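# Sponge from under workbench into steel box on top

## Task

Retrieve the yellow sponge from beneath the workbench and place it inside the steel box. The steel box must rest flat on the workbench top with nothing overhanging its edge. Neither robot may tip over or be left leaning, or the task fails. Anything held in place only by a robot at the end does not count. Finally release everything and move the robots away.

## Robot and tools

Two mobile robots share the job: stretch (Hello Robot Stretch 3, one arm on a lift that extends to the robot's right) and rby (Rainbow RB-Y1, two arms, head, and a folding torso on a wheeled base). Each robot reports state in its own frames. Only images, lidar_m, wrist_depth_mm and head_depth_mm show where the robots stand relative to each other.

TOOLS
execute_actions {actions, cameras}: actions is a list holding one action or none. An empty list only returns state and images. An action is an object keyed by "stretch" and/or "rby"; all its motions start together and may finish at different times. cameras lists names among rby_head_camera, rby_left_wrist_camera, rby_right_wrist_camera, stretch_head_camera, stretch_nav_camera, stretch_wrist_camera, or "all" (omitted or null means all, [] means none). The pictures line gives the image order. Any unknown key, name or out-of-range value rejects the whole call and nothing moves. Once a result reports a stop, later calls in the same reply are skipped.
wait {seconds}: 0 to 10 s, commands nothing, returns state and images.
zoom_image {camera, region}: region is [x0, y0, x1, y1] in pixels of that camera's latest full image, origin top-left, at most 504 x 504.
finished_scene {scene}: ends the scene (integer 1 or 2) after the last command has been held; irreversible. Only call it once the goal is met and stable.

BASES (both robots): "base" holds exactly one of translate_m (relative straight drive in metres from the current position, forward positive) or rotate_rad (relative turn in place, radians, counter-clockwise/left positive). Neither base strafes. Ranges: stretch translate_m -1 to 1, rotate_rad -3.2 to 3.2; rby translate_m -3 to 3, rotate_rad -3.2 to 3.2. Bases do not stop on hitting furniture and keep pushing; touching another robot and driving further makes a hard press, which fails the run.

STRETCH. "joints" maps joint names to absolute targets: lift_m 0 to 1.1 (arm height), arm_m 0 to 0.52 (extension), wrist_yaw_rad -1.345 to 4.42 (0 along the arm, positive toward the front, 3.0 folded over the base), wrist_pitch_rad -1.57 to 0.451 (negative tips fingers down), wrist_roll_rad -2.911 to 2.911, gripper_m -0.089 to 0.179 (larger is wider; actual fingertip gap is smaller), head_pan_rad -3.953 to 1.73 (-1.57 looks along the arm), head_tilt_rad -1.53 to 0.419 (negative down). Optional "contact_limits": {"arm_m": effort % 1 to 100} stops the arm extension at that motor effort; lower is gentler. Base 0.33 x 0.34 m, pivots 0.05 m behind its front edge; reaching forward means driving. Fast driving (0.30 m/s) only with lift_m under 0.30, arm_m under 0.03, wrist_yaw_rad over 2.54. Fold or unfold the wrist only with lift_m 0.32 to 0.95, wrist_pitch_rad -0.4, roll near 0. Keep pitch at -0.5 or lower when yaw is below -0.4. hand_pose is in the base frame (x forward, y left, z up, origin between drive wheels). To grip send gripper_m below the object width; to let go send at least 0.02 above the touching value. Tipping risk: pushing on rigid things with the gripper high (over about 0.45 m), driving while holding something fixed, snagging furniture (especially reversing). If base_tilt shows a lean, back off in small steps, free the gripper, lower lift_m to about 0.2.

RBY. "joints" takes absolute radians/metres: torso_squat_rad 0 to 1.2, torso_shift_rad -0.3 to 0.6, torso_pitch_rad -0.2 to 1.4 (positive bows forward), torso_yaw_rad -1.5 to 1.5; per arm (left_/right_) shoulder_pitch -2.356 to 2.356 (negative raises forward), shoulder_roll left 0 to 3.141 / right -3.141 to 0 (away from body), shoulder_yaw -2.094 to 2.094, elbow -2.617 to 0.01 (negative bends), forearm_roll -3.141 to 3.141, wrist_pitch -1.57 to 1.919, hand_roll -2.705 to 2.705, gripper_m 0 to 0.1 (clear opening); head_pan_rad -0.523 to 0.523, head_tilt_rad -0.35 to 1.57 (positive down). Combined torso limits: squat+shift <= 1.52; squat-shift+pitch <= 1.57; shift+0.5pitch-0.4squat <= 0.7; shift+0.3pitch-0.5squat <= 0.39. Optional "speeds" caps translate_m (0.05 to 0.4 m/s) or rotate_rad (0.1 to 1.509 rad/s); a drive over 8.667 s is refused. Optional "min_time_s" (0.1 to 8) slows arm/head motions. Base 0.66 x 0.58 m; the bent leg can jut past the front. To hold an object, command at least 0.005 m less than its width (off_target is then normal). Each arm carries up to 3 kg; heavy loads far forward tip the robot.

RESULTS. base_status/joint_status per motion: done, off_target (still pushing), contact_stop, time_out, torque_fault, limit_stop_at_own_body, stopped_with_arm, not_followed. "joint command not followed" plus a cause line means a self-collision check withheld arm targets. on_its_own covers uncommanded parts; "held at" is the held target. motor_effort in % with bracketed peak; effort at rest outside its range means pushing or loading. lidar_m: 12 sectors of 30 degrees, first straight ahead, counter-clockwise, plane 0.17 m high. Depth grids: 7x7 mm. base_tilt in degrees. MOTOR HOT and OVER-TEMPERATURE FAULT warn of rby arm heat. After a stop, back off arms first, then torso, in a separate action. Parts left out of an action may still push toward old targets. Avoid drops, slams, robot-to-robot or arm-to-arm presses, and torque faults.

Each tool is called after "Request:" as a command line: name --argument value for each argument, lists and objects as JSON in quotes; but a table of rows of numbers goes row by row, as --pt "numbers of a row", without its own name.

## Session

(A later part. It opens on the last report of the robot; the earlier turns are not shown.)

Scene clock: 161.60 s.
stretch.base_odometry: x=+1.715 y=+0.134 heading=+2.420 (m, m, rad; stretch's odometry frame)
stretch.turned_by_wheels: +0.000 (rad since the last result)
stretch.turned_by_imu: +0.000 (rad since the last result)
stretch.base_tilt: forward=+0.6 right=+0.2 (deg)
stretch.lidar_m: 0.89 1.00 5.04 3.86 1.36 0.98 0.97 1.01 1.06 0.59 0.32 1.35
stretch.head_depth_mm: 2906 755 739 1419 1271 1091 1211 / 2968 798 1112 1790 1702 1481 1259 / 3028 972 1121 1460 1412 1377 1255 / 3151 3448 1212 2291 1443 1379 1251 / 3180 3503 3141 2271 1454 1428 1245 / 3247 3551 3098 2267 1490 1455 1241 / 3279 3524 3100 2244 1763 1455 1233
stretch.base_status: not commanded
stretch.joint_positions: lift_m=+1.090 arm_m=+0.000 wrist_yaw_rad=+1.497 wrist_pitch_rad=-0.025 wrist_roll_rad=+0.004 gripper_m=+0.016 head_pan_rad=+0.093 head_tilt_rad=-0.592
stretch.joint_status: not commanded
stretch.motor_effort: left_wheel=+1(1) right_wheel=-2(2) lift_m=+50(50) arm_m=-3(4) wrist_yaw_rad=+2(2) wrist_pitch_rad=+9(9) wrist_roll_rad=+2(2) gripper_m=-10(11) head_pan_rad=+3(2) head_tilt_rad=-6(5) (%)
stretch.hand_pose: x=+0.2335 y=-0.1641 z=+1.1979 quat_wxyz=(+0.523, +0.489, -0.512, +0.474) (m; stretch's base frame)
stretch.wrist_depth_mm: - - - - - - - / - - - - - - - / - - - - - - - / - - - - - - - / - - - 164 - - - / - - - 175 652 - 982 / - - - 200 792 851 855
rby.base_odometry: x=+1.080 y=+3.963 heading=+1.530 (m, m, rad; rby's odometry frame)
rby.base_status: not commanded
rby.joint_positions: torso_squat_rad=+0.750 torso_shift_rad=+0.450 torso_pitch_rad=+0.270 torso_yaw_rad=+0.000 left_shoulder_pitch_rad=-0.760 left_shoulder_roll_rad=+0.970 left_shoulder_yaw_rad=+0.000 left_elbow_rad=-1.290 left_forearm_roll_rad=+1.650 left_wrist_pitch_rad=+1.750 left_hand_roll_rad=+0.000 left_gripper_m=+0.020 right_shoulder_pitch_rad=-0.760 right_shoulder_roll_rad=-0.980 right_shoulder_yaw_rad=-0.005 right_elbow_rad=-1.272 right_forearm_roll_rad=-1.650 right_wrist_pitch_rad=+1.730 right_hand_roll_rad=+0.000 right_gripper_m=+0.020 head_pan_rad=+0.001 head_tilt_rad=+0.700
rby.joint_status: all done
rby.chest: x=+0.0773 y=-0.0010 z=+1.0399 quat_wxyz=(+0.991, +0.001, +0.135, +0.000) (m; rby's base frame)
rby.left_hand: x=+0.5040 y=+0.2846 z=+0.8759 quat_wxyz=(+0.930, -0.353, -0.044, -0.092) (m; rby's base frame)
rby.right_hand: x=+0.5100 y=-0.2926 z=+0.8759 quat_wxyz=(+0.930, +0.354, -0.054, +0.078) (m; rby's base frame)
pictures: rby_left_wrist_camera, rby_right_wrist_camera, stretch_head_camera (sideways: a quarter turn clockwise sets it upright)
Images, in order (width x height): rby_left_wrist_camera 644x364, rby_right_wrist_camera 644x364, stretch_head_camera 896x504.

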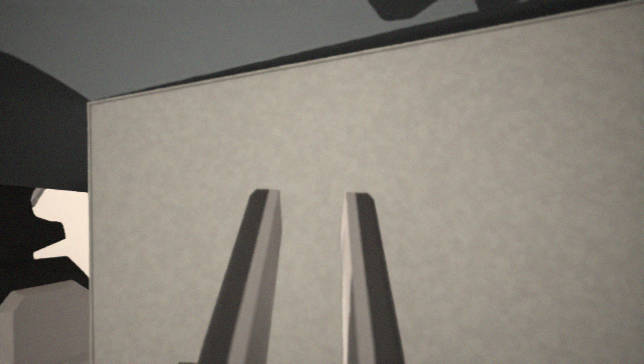

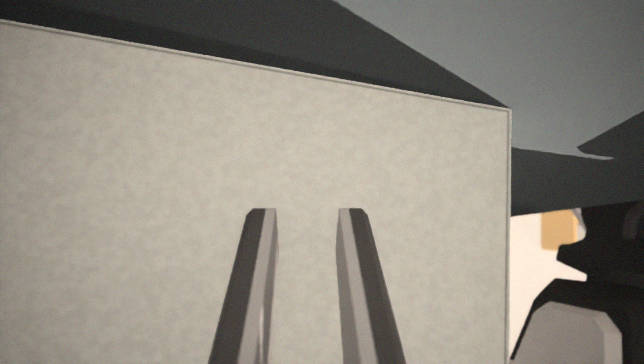

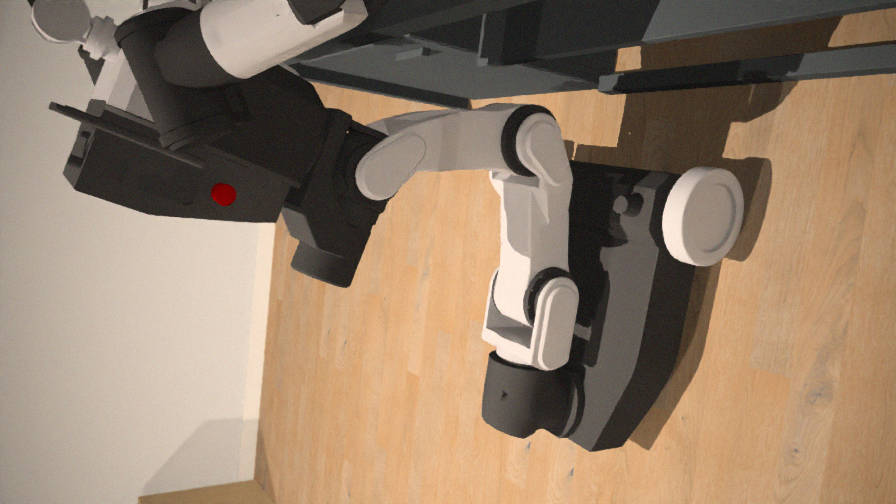

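Request:
execute_actions --actions '[{"rby":{"joints":{"left_forearm_roll_rad":1.45,"right_forearm_roll_rad":-1.45,"left_shoulder_roll_rad":1.15,"right_shoulder_roll_rad":-1.15,"left_elbow_rad":-1.1,"right_elbow_rad":-1.1},"min_time_s":1.2}}]' --cameras '[]'

Request:
execute_actions --actions '[{"rby":{"base":{"translate_m":-0.8},"joints":{"torso_squat_rad":0.3,"torso_shift_rad":0.1,"head_tilt_rad":0.35,"left_shoulder_roll_rad":1.3,"right_shoulder_roll_rad":-1.3}}}]' --cameras '["rby_head_camera"]'

Request:
execute_actions --actions '[{"rby":{"base":{"translate_m":-0.9},"joints":{"left_shoulder_roll_rad":0.4,"right_shoulder_roll_rad":-0.4,"left_shoulder_pitch_rad":-0.3,"right_shoulder_pitch_rad":-0.3}}}]' --cameras '["rby_head_camera"]'

Scene clock: 163.83 s.
stretch.base_odometry: x=+1.715 y=+0.134 heading=+2.420 (m, m, rad; stretch's odometry frame)
stretch.turned_by_wheels: +0.000 (rad since the last result)
stretch.turned_by_imu: +0.000 (rad since the last result)
stretch.base_tilt: forward=+0.6 right=+0.5 (deg)
stretch.lidar_m: 0.88 1.00 5.07 3.88 1.36 0.98 0.97 1.01 1.06 0.59 0.32 1.36
stretch.head_depth_mm: 1344 739 750 1420 1279 1092 1216 / 2977 801 1111 1789 1697 1483 1260 / 3039 970 1120 1456 1423 1379 1251 / 3158 3427 1211 2295 1443 1383 1252 / 3205 3506 3142 2264 1455 1429 1246 / 3252 3570 3111 2256 1479 1448 1240 / 3285 3574 3059 2223 1768 1456 1238
stretch.base_status: not commanded
stretch.joint_positions: lift_m=+1.090 arm_m=+0.000 wrist_yaw_rad=+1.497 wrist_pitch_rad=-0.025 wrist_roll_rad=+0.004 gripper_m=+0.016 head_pan_rad=+0.093 head_tilt_rad=-0.592
stretch.joint_status: not commanded
stretch.motor_effort: left_wheel=+1(1) right_wheel=-2(2) lift_m=+51(51) arm_m=-3(4) wrist_yaw_rad=+2(1) wrist_pitch_rad=+9(9) wrist_roll_rad=+1(2) gripper_m=-9(10) head_pan_rad=+2(2) head_tilt_rad=-5(5) (%)
stretch.hand_pose: x=+0.2335 y=-0.1641 z=+1.1979 quat_wxyz=(+0.523, +0.489, -0.512, +0.474) (m; stretch's base frame)
stretch.wrist_depth_mm: - - - - - - 959 / - - - - - - - / - - - - - - 995 / - - - - - - - / - - - 165 640 - - / - - - 176 622 - - / - - - 198 757 823 852
rby.base_odometry: x=+1.080 y=+3.963 heading=+1.530 (m, m, rad; rby's odometry frame)
rby.base_status: not commanded
rby.joint_positions: torso_squat_rad=+0.750 torso_shift_rad=+0.450 torso_pitch_rad=+0.270 torso_yaw_rad=+0.000 left_shoulder_pitch_rad=-0.760 left_shoulder_roll_rad=+1.150 left_shoulder_yaw_rad=+0.000 left_elbow_rad=-1.100 left_forearm_roll_rad=+1.450 left_wrist_pitch_rad=+1.750 left_hand_roll_rad=+0.000 left_gripper_m=+0.020 right_shoulder_pitch_rad=-0.760 right_shoulder_roll_rad=-1.150 right_shoulder_yaw_rad=-0.005 right_elbow_rad=-1.100 right_forearm_roll_rad=-1.450 right_wrist_pitch_rad=+1.730 right_hand_roll_rad=+0.000 right_gripper_m=+0.020 head_pan_rad=+0.001 head_tilt_rad=+0.700
rby.joint_status: all done
rby.chest: x=+0.0773 y=-0.0010 z=+1.0399 quat_wxyz=(+0.991, +0.001, +0.135, +0.000) (m; rby's base frame)
rby.left_hand: x=+0.5038 y=+0.4264 z=+0.8665 quat_wxyz=(+0.977, -0.203, -0.042, +0.045) (m; rby's base frame)
rby.right_hand: x=+0.5090 y=-0.4282 z=+0.8663 quat_wxyz=(+0.976, +0.205, -0.054, -0.048) (m; rby's base frame)
pictures: none
No camera images: the call's "cameras" was empty. Leave "cameras" out to get every camera's image.

Scene clock: 167.43 s.
stretch.base_odometry: x=+1.715 y=+0.134 heading=+2.420 (m, m, rad; stretch's odometry frame)
stretch.turned_by_wheels: +0.000 (rad since the last result)
stretch.turned_by_imu: +0.001 (rad since the last result)
stretch.base_tilt: forward=+0.7 right=+0.2 (deg)
stretch.lidar_m: 1.34 1.19 1.43 3.86 1.36 0.98 0.98 1.01 1.06 0.59 0.32 1.36
stretch.head_depth_mm: 3070 3268 1374 1426 1274 1092 1214 / 3109 3383 3211 2125 1753 1488 1263 / 3095 3424 3189 2306 1805 1477 1256 / 3167 3506 3175 2300 1793 1475 1247 / 3129 3534 3152 2266 1786 1464 1245 / 3232 3554 3121 2273 1769 1457 1242 / 3314 3557 3071 2250 1707 1447 1230
stretch.base_status: not commanded
stretch.joint_positions: lift_m=+1.090 arm_m=+0.000 wrist_yaw_rad=+1.497 wrist_pitch_rad=-0.025 wrist_roll_rad=+0.004 gripper_m=+0.016 head_pan_rad=+0.093 head_tilt_rad=-0.592
stretch.joint_status: not commanded
stretch.motor_effort: left_wheel=+2(1) right_wheel=-2(2) lift_m=+50(50) arm_m=-4(4) wrist_yaw_rad=+1(3) wrist_pitch_rad=+9(9) wrist_roll_rad=+1(2) gripper_m=-10(10) head_pan_rad=+3(3) head_tilt_rad=-5(4) (%)
stretch.hand_pose: x=+0.2335 y=-0.1641 z=+1.1979 quat_wxyz=(+0.523, +0.489, -0.512, +0.474) (m; stretch's base frame)
stretch.wrist_depth_mm: - - - - - - - / - - - - - - - / - - - - - - 982 / - - - - - - - / - - - 164 - - 979 / - - - 175 956 - - / - - - 200 775 855 865
rby.base_odometry: x=+1.047 y=+3.164 heading=+1.530 (m, m, rad; rby's odometry frame)
rby.base_status: done
rby.joint_positions: torso_squat_rad=+0.300 torso_shift_rad=+0.100 torso_pitch_rad=+0.270 torso_yaw_rad=+0.000 left_shoulder_pitch_rad=-0.760 left_shoulder_roll_rad=+1.300 left_shoulder_yaw_rad=+0.000 left_elbow_rad=-1.100 left_forearm_roll_rad=+1.450 left_wrist_pitch_rad=+1.750 left_hand_roll_rad=+0.000 left_gripper_m=+0.020 right_shoulder_pitch_rad=-0.760 right_shoulder_roll_rad=-1.300 right_shoulder_yaw_rad=-0.005 right_elbow_rad=-1.100 right_forearm_roll_rad=-1.450 right_wrist_pitch_rad=+1.730 right_hand_roll_rad=+0.000 right_gripper_m=+0.020 head_pan_rad=+0.001 head_tilt_rad=+0.350
rby.joint_status: all done
rby.chest: x=-0.0787 y=-0.0012 z=+1.2441 quat_wxyz=(+0.991, +0.001, +0.135, +0.000) (m; rby's base frame)
rby.left_hand: x=+0.3407 y=+0.4822 z=+1.1160 quat_wxyz=(+0.986, -0.138, -0.069, +0.070) (m; rby's base frame)
rby.right_hand: x=+0.3459 y=-0.4847 z=+1.1159 quat_wxyz=(+0.984, +0.140, -0.081, -0.072) (m; rby's base frame)
pictures: rby_head_camera
Images, in order (width x height): rby_head_camera 896x504.

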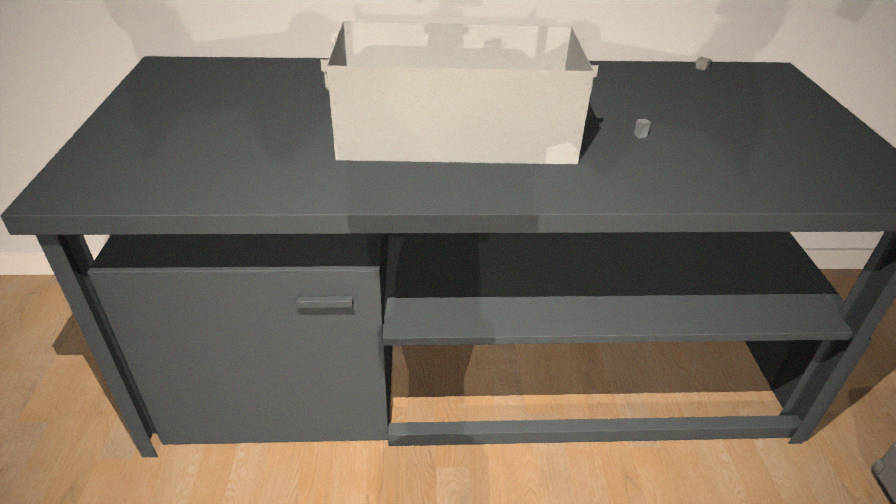

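Scene clock: 171.23 s.
stretch.base_odometry: x=+1.715 y=+0.134 heading=+2.420 (m, m, rad; stretch's odometry frame)
stretch.turned_by_wheels: +0.000 (rad since the last result)
stretch.turned_by_imu: +0.001 (rad since the last result)
stretch.base_tilt: forward=+0.7 right=+0.5 (deg)
stretch.lidar_m: 1.34 3.72 1.91 3.87 1.36 0.98 0.97 1.01 1.06 0.59 0.32 1.35
stretch.head_depth_mm: 3040 3256 1378 1426 1277 1094 1214 / 3095 3355 3272 2140 1759 1491 1267 / 3129 3435 3198 2306 1802 1477 1252 / 3168 3464 3188 2289 1801 1473 1252 / 3165 3521 3115 2260 1783 1462 1247 / 3232 3555 3084 2258 1767 1462 1241 / 3275 3583 3090 2240 1763 1453 1241
stretch.base_status: not commanded
stretch.joint_positions: lift_m=+1.090 arm_m=+0.000 wrist_yaw_rad=+1.497 wrist_pitch_rad=-0.025 wrist_roll_rad=+0.004 gripper_m=+0.016 head_pan_rad=+0.093 head_tilt_rad=-0.592
stretch.joint_status: not commanded
stretch.motor_effort: left_wheel=+1(1) right_wheel=-2(2) lift_m=+50(50) arm_m=-3(3) wrist_yaw_rad=+2(2) wrist_pitch_rad=+9(9) wrist_roll_rad=+2(1) gripper_m=-10(10) head_pan_rad=+3(3) head_tilt_rad=-5(5) (%)
stretch.hand_pose: x=+0.2335 y=-0.1641 z=+1.1979 quat_wxyz=(+0.523, +0.489, -0.512, +0.474) (m; stretch's base frame)
stretch.wrist_depth_mm: - - - - - - 1000 / - - - - - - - / - - - - - - - / - - - - - - - / - - - 166 - - - / - - - 175 910 - - / - - - 198 772 831 879
rby.base_odometry: x=+1.010 y=+2.264 heading=+1.530 (m, m, rad; rby's odometry frame)
rby.base_status: done
rby.joint_positions: torso_squat_rad=+0.300 torso_shift_rad=+0.100 torso_pitch_rad=+0.270 torso_yaw_rad=+0.000 left_shoulder_pitch_rad=-0.300 left_shoulder_roll_rad=+0.400 left_shoulder_yaw_rad=+0.000 left_elbow_rad=-1.100 left_forearm_roll_rad=+1.450 left_wrist_pitch_rad=+1.750 left_hand_roll_rad=+0.000 left_gripper_m=+0.020 right_shoulder_pitch_rad=-0.300 right_shoulder_roll_rad=-0.400 right_shoulder_yaw_rad=-0.005 right_elbow_rad=-1.100 right_forearm_roll_rad=-1.450 right_wrist_pitch_rad=+1.730 right_hand_roll_rad=+0.000 right_gripper_m=+0.020 head_pan_rad=+0.001 head_tilt_rad=+0.350
rby.joint_status: all done
rby.chest: x=-0.0787 y=-0.0012 z=+1.2441 quat_wxyz=(+0.991, +0.001, +0.135, +0.000) (m; rby's base frame)
rby.left_hand: x=+0.1389 y=+0.1512 z=+0.8451 quat_wxyz=(+0.830, -0.496, +0.236, +0.096) (m; rby's base frame)
rby.right_hand: x=+0.1440 y=-0.1526 z=+0.8426 quat_wxyz=(+0.831, +0.498, +0.226, -0.102) (m; rby's base frame)
pictures: rby_head_camera
Images, in order (width x height): rby_head_camera 896x504.

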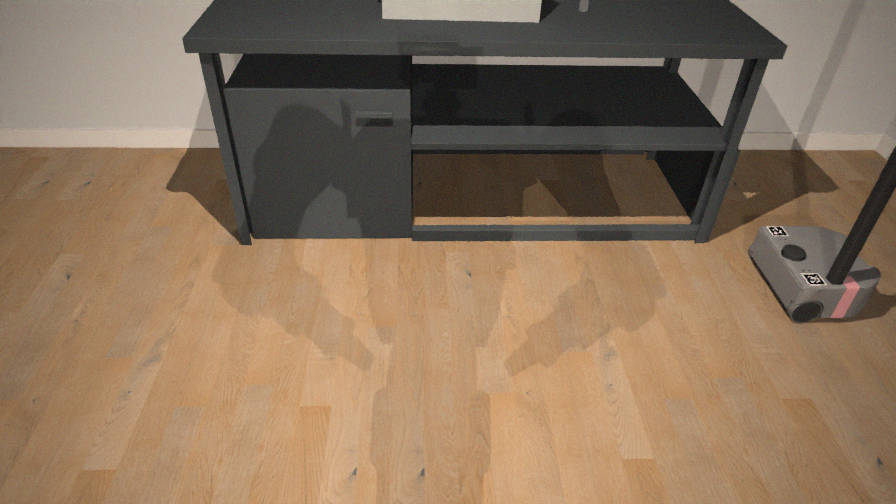

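Request:
execute_actions --actions '[{"stretch":{"base":{"translate_m":0.78},"joints":{"head_pan_rad":-1.57,"head_tilt_rad":-0.6}}}]' --cameras '[]'

Request:
execute_actions --actions '[{"stretch":{"joints":{"wrist_yaw_rad":0,"arm_m":0.25}}}]' --cameras '["rby_head_camera","stretch_head_camera","stretch_wrist_camera"]'

Scene clock: 180.83 s.
stretch.base_odometry: x=+1.129 y=+0.649 heading=+2.420 (m, m, rad; stretch's odometry frame)
stretch.turned_by_wheels: +0.000 (rad since the last result)
stretch.turned_by_imu: +0.003 (rad since the last result)
stretch.base_tilt: forward=+0.5 right=+0.2 (deg)
stretch.lidar_m: 1.16 3.04 1.68 1.65 2.48 1.80 1.74 0.63 0.86 0.95 0.75 0.61
stretch.head_depth_mm: - - - - - 574 500 / - - - - - 572 497 / 831 - - - - 570 496 / 845 935 1038 - - 574 493 / 850 937 1027 - - 565 491 / 854 941 1017 - - - 489 / 858 932 - - - 534 487
stretch.base_status: done
stretch.joint_positions: lift_m=+1.090 arm_m=+0.000 wrist_yaw_rad=+1.497 wrist_pitch_rad=-0.025 wrist_roll_rad=+0.004 gripper_m=+0.016 head_pan_rad=-1.563 head_tilt_rad=-0.593
stretch.joint_status: all done
stretch.motor_effort: left_wheel=+1(6) right_wheel=-2(1) lift_m=+50(51) arm_m=-4(4) wrist_yaw_rad=+2(3) wrist_pitch_rad=+9(9) wrist_roll_rad=+2(2) gripper_m=-9(10) head_pan_rad=-3(34) head_tilt_rad=-5(5) (%)
stretch.hand_pose: x=+0.2335 y=-0.1641 z=+1.1979 quat_wxyz=(+0.523, +0.489, -0.512, +0.474) (m; stretch's base frame)
stretch.wrist_depth_mm: - - - - - - - / - - - - - - 996 / - - - - - - - / - - - - - - 994 / - - - 164 - - - / - - - 175 - - 940 / - - - 199 779 631 607
rby.base_odometry: x=+1.010 y=+2.264 heading=+1.530 (m, m, rad; rby's odometry frame)
rby.base_status: not commanded
rby.joint_positions: torso_squat_rad=+0.300 torso_shift_rad=+0.100 torso_pitch_rad=+0.270 torso_yaw_rad=+0.000 left_shoulder_pitch_rad=-0.300 left_shoulder_roll_rad=+0.400 left_shoulder_yaw_rad=+0.000 left_elbow_rad=-1.100 left_forearm_roll_rad=+1.450 left_wrist_pitch_rad=+1.750 left_hand_roll_rad=+0.000 left_gripper_m=+0.020 right_shoulder_pitch_rad=-0.300 right_shoulder_roll_rad=-0.400 right_shoulder_yaw_rad=-0.005 right_elbow_rad=-1.100 right_forearm_roll_rad=-1.450 right_wrist_pitch_rad=+1.730 right_hand_roll_rad=+0.000 right_gripper_m=+0.020 head_pan_rad=+0.001 head_tilt_rad=+0.350
rby.joint_status: not commanded
rby.chest: x=-0.0787 y=-0.0012 z=+1.2441 quat_wxyz=(+0.991, +0.001, +0.135, +0.000) (m; rby's base frame)
rby.left_hand: x=+0.1389 y=+0.1512 z=+0.8451 quat_wxyz=(+0.830, -0.496, +0.236, +0.096) (m; rby's base frame)
rby.right_hand: x=+0.1440 y=-0.1526 z=+0.8426 quat_wxyz=(+0.831, +0.498, +0.226, -0.102) (m; rby's base frame)
pictures: none
No camera images: the call's "cameras" was empty. Leave "cameras" out to get every camera's image.

Scene clock: 183.90 s.
stretch.base_odometry: x=+1.129 y=+0.649 heading=+2.420 (m, m, rad; stretch's odometry frame)
stretch.turned_by_wheels: +0.000 (rad since the last result)
stretch.turned_by_imu: +0.000 (rad since the last result)
stretch.base_tilt: forward=+0.6 right=+0.4 (deg)
stretch.lidar_m: 1.16 3.04 1.68 1.65 2.49 1.79 1.74 0.63 0.86 0.96 0.75 0.61
stretch.head_depth_mm: - 957 1020 929 721 591 500 / - 951 1023 923 718 587 497 / - - 1035 912 692 586 495 / 844 932 1036 905 709 582 493 / 850 936 1029 729 683 579 491 / 852 942 1015 745 543 576 489 / 859 946 1010 768 537 574 488
stretch.base_status: not commanded
stretch.joint_positions: lift_m=+1.090 arm_m=+0.250 wrist_yaw_rad=+0.002 wrist_pitch_rad=-0.024 wrist_roll_rad=+0.004 gripper_m=+0.016 head_pan_rad=-1.563 head_tilt_rad=-0.593
stretch.joint_status: all done
stretch.motor_effort: left_wheel=+1(1) right_wheel=-2(2) lift_m=+51(51) arm_m=+3(4) wrist_yaw_rad=-2(5) wrist_pitch_rad=+9(9) wrist_roll_rad=+1(3) gripper_m=-10(9) head_pan_rad=-2(3) head_tilt_rad=-4(5) (%)
stretch.hand_pose: x=-0.0210 y=-0.6502 z=+1.1982 quat_wxyz=(+0.706, +0.009, -0.708, -0.008) (m; stretch's base frame)
stretch.wrist_depth_mm: 497 499 501 501 503 513 518 / 507 513 506 521 514 527 523 / 513 520 527 536 538 528 543 / 539 534 529 549 550 540 550 / 544 547 558 165 566 568 573 / 563 568 - 176 581 584 592 / 579 588 589 199 598 596 612
rby.base_odometry: x=+1.010 y=+2.264 heading=+1.530 (m, m, rad; rby's odometry frame)
rby.base_status: not commanded
rby.joint_positions: torso_squat_rad=+0.300 torso_shift_rad=+0.100 torso_pitch_rad=+0.270 torso_yaw_rad=+0.000 left_shoulder_pitch_rad=-0.300 left_shoulder_roll_rad=+0.400 left_shoulder_yaw_rad=+0.000 left_elbow_rad=-1.100 left_forearm_roll_rad=+1.450 left_wrist_pitch_rad=+1.750 left_hand_roll_rad=+0.000 left_gripper_m=+0.020 right_shoulder_pitch_rad=-0.300 right_shoulder_roll_rad=-0.400 right_shoulder_yaw_rad=-0.005 right_elbow_rad=-1.100 right_forearm_roll_rad=-1.450 right_wrist_pitch_rad=+1.730 right_hand_roll_rad=+0.000 right_gripper_m=+0.020 head_pan_rad=+0.001 head_tilt_rad=+0.350
rby.joint_status: not commanded
rby.chest: x=-0.0787 y=-0.0012 z=+1.2441 quat_wxyz=(+0.991, +0.001, +0.135, +0.000) (m; rby's base frame)
rby.left_hand: x=+0.1389 y=+0.1512 z=+0.8451 quat_wxyz=(+0.830, -0.496, +0.236, +0.096) (m; rby's base frame)
rby.right_hand: x=+0.1440 y=-0.1526 z=+0.8426 quat_wxyz=(+0.831, +0.498, +0.226, -0.102) (m; rby's base frame)
pictures: rby_head_camera, stretch_head_camera (sideways: a quarter turn clockwise sets it upright), stretch_wrist_camera
Images, in order (width x height): rby_head_camera 896x504, stretch_head_camera 896x504, stretch_wrist_camera 644x364.

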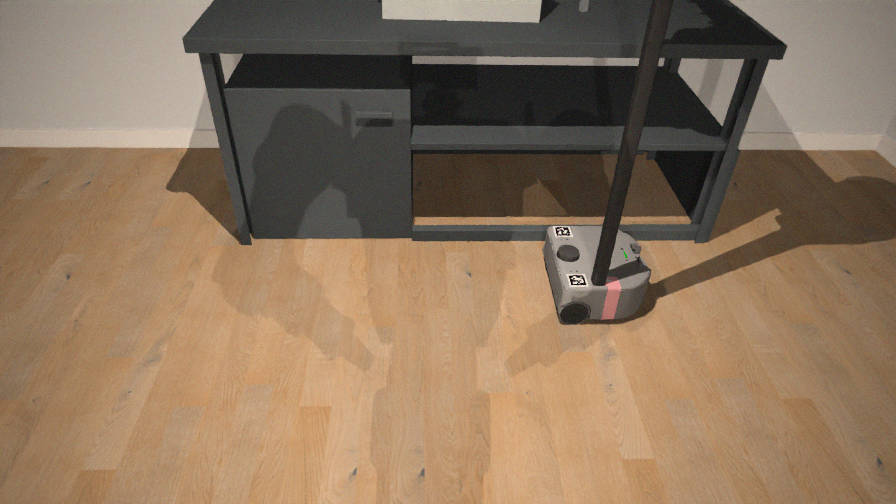

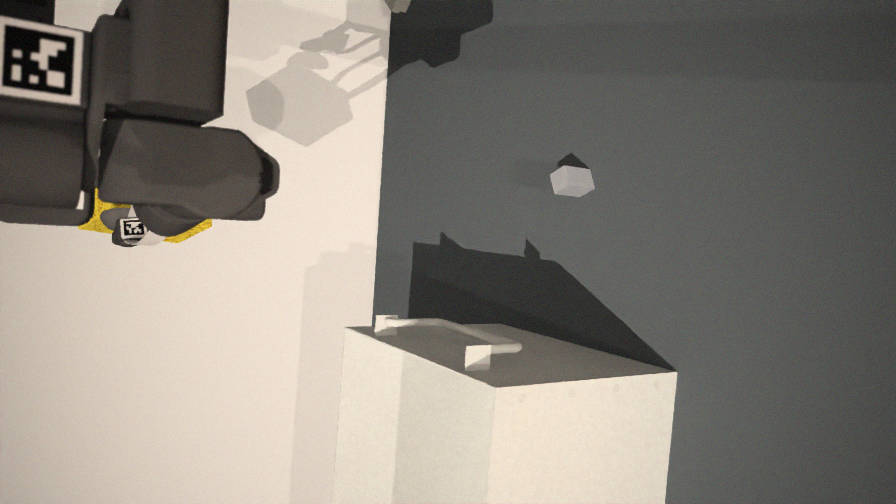

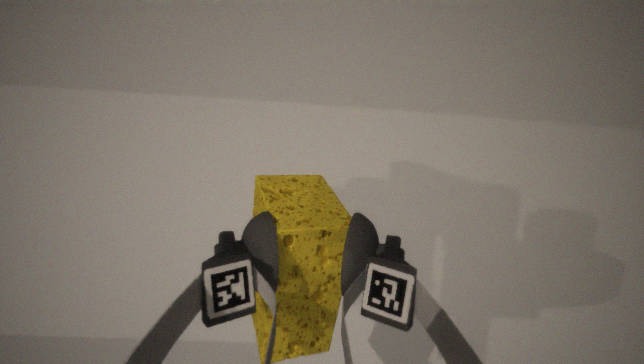

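Request:
execute_actions --actions '[{"stretch":{"base":{"translate_m":0.4},"joints":{"arm_m":0.36}}}]' --cameras '[]'

Request:
execute_actions --actions '[{"stretch":{"joints":{"wrist_pitch_rad":-1.1}}}]' --cameras '["stretch_head_camera","stretch_wrist_camera"]'

Scene clock: 189.67 s.
stretch.base_odometry: x=+0.829 y=+0.913 heading=+2.420 (m, m, rad; stretch's odometry frame)
stretch.turned_by_wheels: +0.000 (rad since the last result)
stretch.turned_by_imu: +0.001 (rad since the last result)
stretch.base_tilt: forward=+0.4 right=+0.5 (deg)
stretch.lidar_m: 2.51 2.61 3.16 1.62 3.07 2.20 2.14 1.00 0.99 0.52 0.33 0.43
stretch.head_depth_mm: 843 919 1004 746 515 573 499 / - 934 996 755 521 571 497 / - 955 998 760 527 574 495 / 832 932 1002 756 533 580 493 / 848 934 1008 763 540 579 492 / 852 940 999 759 546 575 489 / 857 943 1038 614 552 571 487
stretch.base_status: done
stretch.joint_positions: lift_m=+1.090 arm_m=+0.360 wrist_yaw_rad=+0.002 wrist_pitch_rad=-0.024 wrist_roll_rad=+0.004 gripper_m=+0.016 head_pan_rad=-1.563 head_tilt_rad=-0.593
stretch.joint_status: all done
stretch.motor_effort: left_wheel=+1(4) right_wheel=-2(3) lift_m=+50(51) arm_m=+4(6) wrist_yaw_rad=-1(2) wrist_pitch_rad=+8(8) wrist_roll_rad=+1(1) gripper_m=-9(10) head_pan_rad=-3(2) head_tilt_rad=-5(5) (%)
stretch.hand_pose: x=-0.0210 y=-0.7602 z=+1.1982 quat_wxyz=(+0.706, +0.009, -0.708, -0.008) (m; stretch's base frame)
stretch.wrist_depth_mm: 389 392 400 396 395 396 404 / 403 403 400 406 408 410 406 / 412 405 415 415 425 420 421 / 417 427 419 425 430 426 431 / 426 436 437 165 440 444 447 / 449 447 - 175 455 455 458 / 457 457 461 200 472 473 474
rby.base_odometry: x=+1.010 y=+2.264 heading=+1.530 (m, m, rad; rby's odometry frame)
rby.base_status: not commanded
rby.joint_positions: torso_squat_rad=+0.300 torso_shift_rad=+0.100 torso_pitch_rad=+0.270 torso_yaw_rad=+0.000 left_shoulder_pitch_rad=-0.300 left_shoulder_roll_rad=+0.400 left_shoulder_yaw_rad=+0.000 left_elbow_rad=-1.100 left_forearm_roll_rad=+1.450 left_wrist_pitch_rad=+1.750 left_hand_roll_rad=+0.000 left_gripper_m=+0.020 right_shoulder_pitch_rad=-0.300 right_shoulder_roll_rad=-0.400 right_shoulder_yaw_rad=-0.005 right_elbow_rad=-1.100 right_forearm_roll_rad=-1.450 right_wrist_pitch_rad=+1.730 right_hand_roll_rad=+0.000 right_gripper_m=+0.020 head_pan_rad=+0.001 head_tilt_rad=+0.350
rby.joint_status: not commanded
rby.chest: x=-0.0787 y=-0.0012 z=+1.2441 quat_wxyz=(+0.991, +0.001, +0.135, +0.000) (m; rby's base frame)
rby.left_hand: x=+0.1389 y=+0.1512 z=+0.8451 quat_wxyz=(+0.830, -0.496, +0.236, +0.096) (m; rby's base frame)
rby.right_hand: x=+0.1440 y=-0.1526 z=+0.8426 quat_wxyz=(+0.831, +0.498, +0.226, -0.102) (m; rby's base frame)
pictures: none
No camera images: the call's "cameras" was empty. Leave "cameras" out to get every camera's image.

Scene clock: 191.70 s.
stretch.base_odometry: x=+0.829 y=+0.913 heading=+2.420 (m, m, rad; stretch's odometry frame)
stretch.turned_by_wheels: +0.000 (rad since the last result)
stretch.turned_by_imu: +0.000 (rad since the last result)
stretch.base_tilt: forward=+0.5 right=+0.4 (deg)
stretch.lidar_m: 2.51 2.61 3.13 1.62 3.07 2.21 2.13 1.00 0.99 0.52 0.33 0.43
stretch.head_depth_mm: 842 920 1002 747 516 572 499 / - 934 993 755 520 573 497 / - - 1026 762 527 575 494 / 847 932 1020 757 533 580 493 / 849 939 1009 763 540 578 491 / 853 938 998 757 546 574 489 / 856 945 1038 614 553 573 487
stretch.base_status: not commanded
stretch.joint_positions: lift_m=+1.090 arm_m=+0.360 wrist_yaw_rad=+0.002 wrist_pitch_rad=-1.102 wrist_roll_rad=+0.006 gripper_m=+0.015 head_pan_rad=-1.563 head_tilt_rad=-0.593
stretch.joint_status: all done
stretch.motor_effort: left_wheel=+1(5) right_wheel=-2(7) lift_m=+44(51) arm_m=+3(4) wrist_yaw_rad=-3(4) wrist_pitch_rad=+1(13) wrist_roll_rad=+1(1) gripper_m=+0(10) head_pan_rad=-2(2) head_tilt_rad=-5(5) (%)
stretch.hand_pose: x=-0.0214 y=-0.5990 z=+0.9891 quat_wxyz=(+0.601, +0.370, -0.603, -0.371) (m; stretch's base frame)
stretch.wrist_depth_mm: 445 464 477 473 481 496 499 / 438 431 443 447 449 460 462 / 255 247 238 229 224 226 230 / 312 371 350 332 314 298 285 / 320 365 378 386 382 390 330 / 321 352 362 356 372 366 327 / 328 339 338 346 348 352 318
rby.base_odometry: x=+1.010 y=+2.264 heading=+1.530 (m, m, rad; rby's odometry frame)
rby.base_status: not commanded
rby.joint_positions: torso_squat_rad=+0.300 torso_shift_rad=+0.100 torso_pitch_rad=+0.270 torso_yaw_rad=+0.000 left_shoulder_pitch_rad=-0.300 left_shoulder_roll_rad=+0.400 left_shoulder_yaw_rad=+0.000 left_elbow_rad=-1.100 left_forearm_roll_rad=+1.450 left_wrist_pitch_rad=+1.750 left_hand_roll_rad=+0.000 left_gripper_m=+0.020 right_shoulder_pitch_rad=-0.300 right_shoulder_roll_rad=-0.400 right_shoulder_yaw_rad=-0.005 right_elbow_rad=-1.100 right_forearm_roll_rad=-1.450 right_wrist_pitch_rad=+1.730 right_hand_roll_rad=+0.000 right_gripper_m=+0.020 head_pan_rad=+0.001 head_tilt_rad=+0.350
rby.joint_status: not commanded
rby.chest: x=-0.0787 y=-0.0012 z=+1.2441 quat_wxyz=(+0.991, +0.001, +0.135, +0.000) (m; rby's base frame)
rby.left_hand: x=+0.1389 y=+0.1512 z=+0.8451 quat_wxyz=(+0.830, -0.496, +0.236, +0.096) (m; rby's base frame)
rby.right_hand: x=+0.1440 y=-0.1526 z=+0.8426 quat_wxyz=(+0.831, +0.498, +0.226, -0.102) (m; rby's base frame)
pictures: stretch_head_camera (sideways: a quarter turn clockwise sets it upright), stretch_wrist_camera
Images, in order (width x height): stretch_head_camera 896x504, stretch_wrist_camera 644x364.

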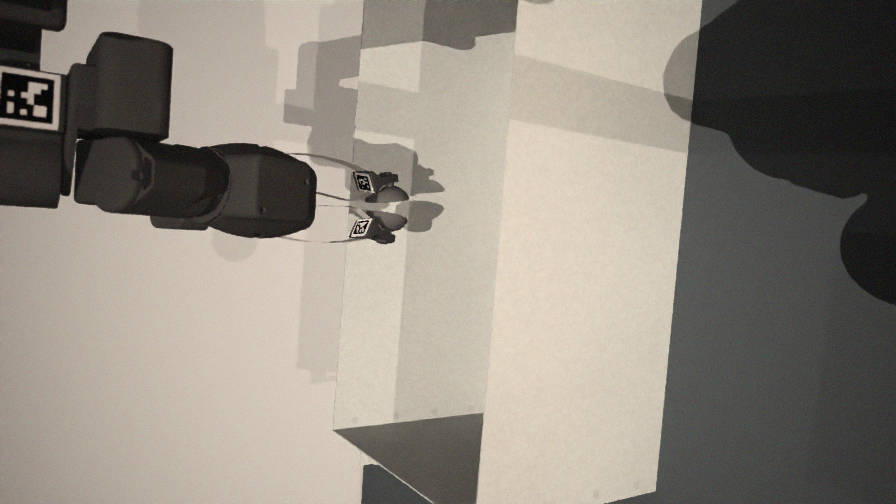

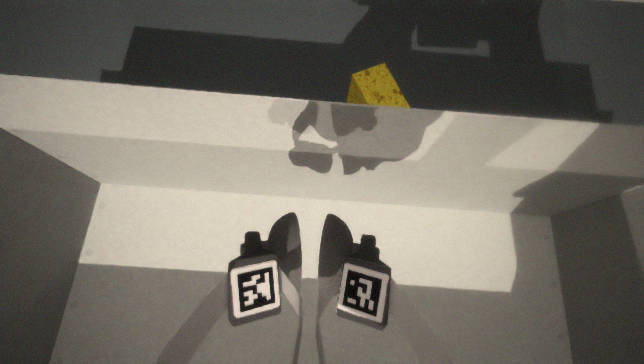

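Request:
execute_actions --actions '[{"stretch":{"joints":{"wrist_pitch_rad":-0.2,"gripper_m":0.13}}}]' --cameras '[]'

Request:
execute_actions --actions '[{"stretch":{"joints":{"arm_m":0.52}}}]' --cameras '[]'

Request:
execute_actions --actions '[{"stretch":{"joints":{"wrist_pitch_rad":-1.1,"head_tilt_rad":-0.4}}}]' --cameras '["stretch_head_camera","stretch_wrist_camera","rby_head_camera"]'

Scene clock: 193.87 s.
stretch.base_odometry: x=+0.829 y=+0.913 heading=+2.420 (m, m, rad; stretch's odometry frame)
stretch.turned_by_wheels: +0.000 (rad since the last result)
stretch.turned_by_imu: +0.000 (rad since the last result)
stretch.base_tilt: forward=+0.8 right=+0.4 (deg)
stretch.lidar_m: 2.51 2.60 3.14 1.62 3.06 2.20 2.13 1.00 1.00 0.52 0.33 0.43
stretch.head_depth_mm: 843 920 1001 748 515 572 499 / - 938 992 754 521 573 497 / - - 998 759 526 573 495 / 846 945 1002 755 533 580 493 / 848 933 1011 762 540 577 491 / 852 940 1003 758 547 576 489 / 858 946 1035 614 552 573 486
stretch.base_status: not commanded
stretch.joint_positions: lift_m=+1.090 arm_m=+0.360 wrist_yaw_rad=+0.002 wrist_pitch_rad=-0.223 wrist_roll_rad=+0.006 gripper_m=+0.130 head_pan_rad=-1.563 head_tilt_rad=-0.593
stretch.joint_status: all done
stretch.motor_effort: left_wheel=+1(1) right_wheel=-2(2) lift_m=+44(44) arm_m=+2(3) wrist_yaw_rad=-3(2) wrist_pitch_rad=+8(8) wrist_roll_rad=+1(1) gripper_m=+0(100) head_pan_rad=-3(3) head_tilt_rad=-5(5) (%)
stretch.hand_pose: x=-0.0209 y=-0.7493 z=+1.1485 quat_wxyz=(+0.701, +0.079, -0.704, -0.078) (m; stretch's base frame)
stretch.wrist_depth_mm: 373 376 377 379 377 387 378 / 395 403 396 400 398 396 396 / 409 416 422 418 421 429 421 / 444 446 450 448 438 443 445 / 480 461 468 466 481 477 481 / 493 - 500 504 511 500 512 / 537 548 538 553 545 556 551
rby.base_odometry: x=+1.010 y=+2.264 heading=+1.530 (m, m, rad; rby's odometry frame)
rby.base_status: not commanded
rby.joint_positions: torso_squat_rad=+0.300 torso_shift_rad=+0.100 torso_pitch_rad=+0.270 torso_yaw_rad=+0.000 left_shoulder_pitch_rad=-0.300 left_shoulder_roll_rad=+0.400 left_shoulder_yaw_rad=+0.000 left_elbow_rad=-1.100 left_forearm_roll_rad=+1.450 left_wrist_pitch_rad=+1.750 left_hand_roll_rad=+0.000 left_gripper_m=+0.020 right_shoulder_pitch_rad=-0.300 right_shoulder_roll_rad=-0.400 right_shoulder_yaw_rad=-0.005 right_elbow_rad=-1.100 right_forearm_roll_rad=-1.450 right_wrist_pitch_rad=+1.730 right_hand_roll_rad=+0.000 right_gripper_m=+0.020 head_pan_rad=+0.001 head_tilt_rad=+0.350
rby.joint_status: not commanded
rby.chest: x=-0.0787 y=-0.0012 z=+1.2441 quat_wxyz=(+0.991, +0.001, +0.135, +0.000) (m; rby's base frame)
rby.left_hand: x=+0.1389 y=+0.1512 z=+0.8451 quat_wxyz=(+0.830, -0.496, +0.236, +0.096) (m; rby's base frame)
rby.right_hand: x=+0.1440 y=-0.1526 z=+0.8426 quat_wxyz=(+0.831, +0.498, +0.226, -0.102) (m; rby's base frame)
pictures: none
No camera images: the call's "cameras" was empty. Leave "cameras" out to get every camera's image.

Scene clock: 196.30 s.
stretch.base_odometry: x=+0.829 y=+0.913 heading=+2.420 (m, m, rad; stretch's odometry frame)
stretch.turned_by_wheels: +0.000 (rad since the last result)
stretch.turned_by_imu: +0.000 (rad since the last result)
stretch.base_tilt: forward=+0.7 right=+0.2 (deg)
stretch.lidar_m: 2.51 2.60 3.15 1.62 3.06 2.21 2.13 1.00 0.99 0.52 0.33 0.43
stretch.head_depth_mm: 853 915 1001 747 515 572 500 / - 921 993 754 520 572 498 / - 938 996 758 526 573 495 / 844 933 1003 755 534 579 493 / 849 935 1006 765 539 578 491 / 853 940 999 757 546 575 489 / 856 945 1037 615 553 572 486
stretch.base_status: not commanded
stretch.joint_positions: lift_m=+1.090 arm_m=+0.519 wrist_yaw_rad=+0.002 wrist_pitch_rad=-0.222 wrist_roll_rad=+0.006 gripper_m=+0.130 head_pan_rad=-1.563 head_tilt_rad=-0.593
stretch.joint_status: all done
stretch.motor_effort: left_wheel=+1(1) right_wheel=-2(2) lift_m=+44(44) arm_m=+3(5) wrist_yaw_rad=-1(3) wrist_pitch_rad=+8(8) wrist_roll_rad=+1(1) gripper_m=+1(1) head_pan_rad=-3(3) head_tilt_rad=-4(5) (%)
stretch.hand_pose: x=-0.0211 y=-0.9091 z=+1.1487 quat_wxyz=(+0.701, +0.079, -0.704, -0.078) (m; stretch's base frame)
stretch.wrist_depth_mm: 229 228 227 229 229 231 232 / 240 241 240 241 243 242 245 / 255 254 254 254 255 259 256 / 267 267 271 269 271 274 271 / 285 282 288 288 285 284 291 / 303 - 304 307 307 305 310 / 323 331 326 328 328 331 331
rby.base_odometry: x=+1.010 y=+2.264 heading=+1.530 (m, m, rad; rby's odometry frame)
rby.base_status: not commanded
rby.joint_positions: torso_squat_rad=+0.300 torso_shift_rad=+0.100 torso_pitch_rad=+0.270 torso_yaw_rad=+0.000 left_shoulder_pitch_rad=-0.300 left_shoulder_roll_rad=+0.400 left_shoulder_yaw_rad=+0.000 left_elbow_rad=-1.100 left_forearm_roll_rad=+1.450 left_wrist_pitch_rad=+1.750 left_hand_roll_rad=+0.000 left_gripper_m=+0.020 right_shoulder_pitch_rad=-0.300 right_shoulder_roll_rad=-0.400 right_shoulder_yaw_rad=-0.005 right_elbow_rad=-1.100 right_forearm_roll_rad=-1.450 right_wrist_pitch_rad=+1.730 right_hand_roll_rad=+0.000 right_gripper_m=+0.020 head_pan_rad=+0.001 head_tilt_rad=+0.350
rby.joint_status: not commanded
rby.chest: x=-0.0787 y=-0.0012 z=+1.2441 quat_wxyz=(+0.991, +0.001, +0.135, +0.000) (m; rby's base frame)
rby.left_hand: x=+0.1389 y=+0.1512 z=+0.8451 quat_wxyz=(+0.830, -0.496, +0.236, +0.096) (m; rby's base frame)
rby.right_hand: x=+0.1440 y=-0.1526 z=+0.8426 quat_wxyz=(+0.831, +0.498, +0.226, -0.102) (m; rby's base frame)
pictures: none
No camera images: the call's "cameras" was empty. Leave "cameras" out to get every camera's image.

Scene clock: 197.57 s.
stretch.base_odometry: x=+0.829 y=+0.913 heading=+2.420 (m, m, rad; stretch's odometry frame)
stretch.turned_by_wheels: +0.000 (rad since the last result)
stretch.turned_by_imu: +0.000 (rad since the last result)
stretch.base_tilt: forward=+0.8 right=+0.3 (deg)
stretch.lidar_m: 2.51 2.60 3.14 1.62 3.07 2.21 2.14 1.00 0.99 0.52 0.33 0.43
stretch.head_depth_mm: 837 - 961 1027 735 493 529 / 840 912 965 1032 744 496 535 / 842 - 968 1028 749 497 537 / 845 904 970 1027 756 502 539 / 848 910 978 1035 760 507 545 / 853 915 981 1039 760 512 543 / 856 919 986 1057 639 517 549
stretch.base_status: not commanded
stretch.joint_positions: lift_m=+1.090 arm_m=+0.519 wrist_yaw_rad=+0.002 wrist_pitch_rad=-1.102 wrist_roll_rad=+0.006 gripper_m=+0.130 head_pan_rad=-1.563 head_tilt_rad=-0.409
stretch.joint_status: all done
stretch.motor_effort: left_wheel=+1(1) right_wheel=-2(2) lift_m=+44(44) arm_m=+4(4) wrist_yaw_rad=-1(2) wrist_pitch_rad=+0(7) wrist_roll_rad=+1(1) gripper_m=+1(0) head_pan_rad=-3(3) head_tilt_rad=+6(29) (%)
stretch.hand_pose: x=-0.0215 y=-0.7587 z=+0.9891 quat_wxyz=(+0.601, +0.370, -0.603, -0.371) (m; stretch's base frame)
stretch.wrist_depth_mm: 390 383 378 375 375 369 363 / 431 432 436 432 443 453 446 / 406 414 422 416 424 437 436 / 379 383 387 401 400 410 414 / 363 374 378 385 382 392 396 / 349 - 356 365 320 377 382 / 337 333 346 348 349 348 361
rby.base_odometry: x=+1.010 y=+2.264 heading=+1.530 (m, m, rad; rby's odometry frame)
rby.base_status: not commanded
rby.joint_positions: torso_squat_rad=+0.300 torso_shift_rad=+0.100 torso_pitch_rad=+0.270 torso_yaw_rad=+0.000 left_shoulder_pitch_rad=-0.300 left_shoulder_roll_rad=+0.400 left_shoulder_yaw_rad=+0.000 left_elbow_rad=-1.100 left_forearm_roll_rad=+1.450 left_wrist_pitch_rad=+1.750 left_hand_roll_rad=+0.000 left_gripper_m=+0.020 right_shoulder_pitch_rad=-0.300 right_shoulder_roll_rad=-0.400 right_shoulder_yaw_rad=-0.005 right_elbow_rad=-1.100 right_forearm_roll_rad=-1.450 right_wrist_pitch_rad=+1.730 right_hand_roll_rad=+0.000 right_gripper_m=+0.020 head_pan_rad=+0.001 head_tilt_rad=+0.350
rby.joint_status: not commanded
rby.chest: x=-0.0787 y=-0.0012 z=+1.2441 quat_wxyz=(+0.991, +0.001, +0.135, +0.000) (m; rby's base frame)
rby.left_hand: x=+0.1389 y=+0.1512 z=+0.8451 quat_wxyz=(+0.830, -0.496, +0.236, +0.096) (m; rby's base frame)
rby.right_hand: x=+0.1440 y=-0.1526 z=+0.8426 quat_wxyz=(+0.831, +0.498, +0.226, -0.102) (m; rby's base frame)
pictures: rby_head_camera, stretch_head_camera (sideways: a quarter turn clockwise sets it upright), stretch_wrist_camera
Images, in order (width x height): rby_head_camera 896x504, stretch_head_camera 896x504, stretch_wrist_camera 644x364.

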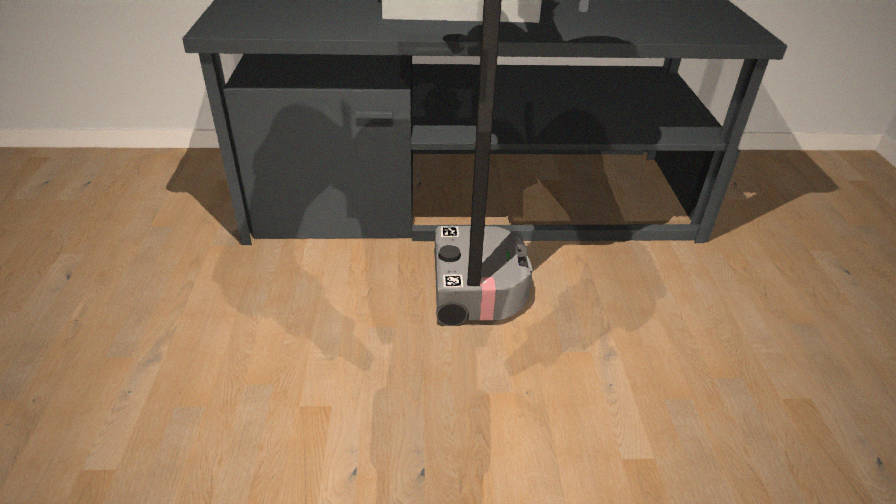

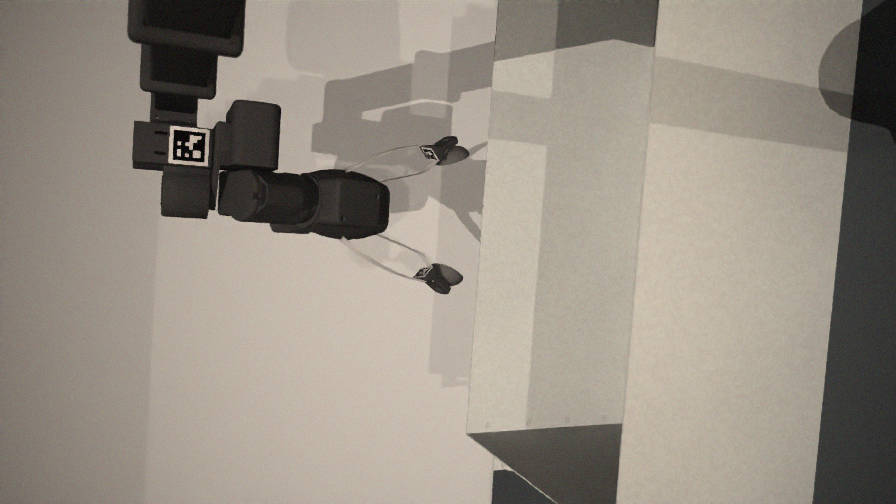

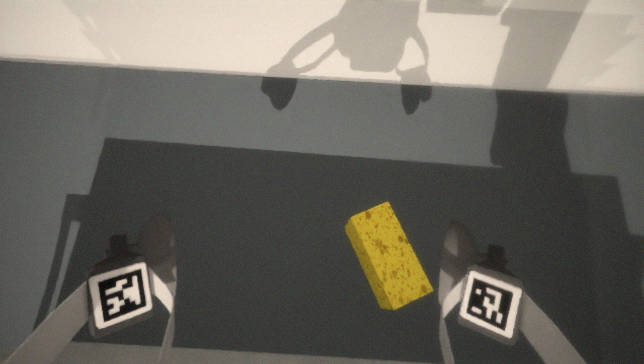

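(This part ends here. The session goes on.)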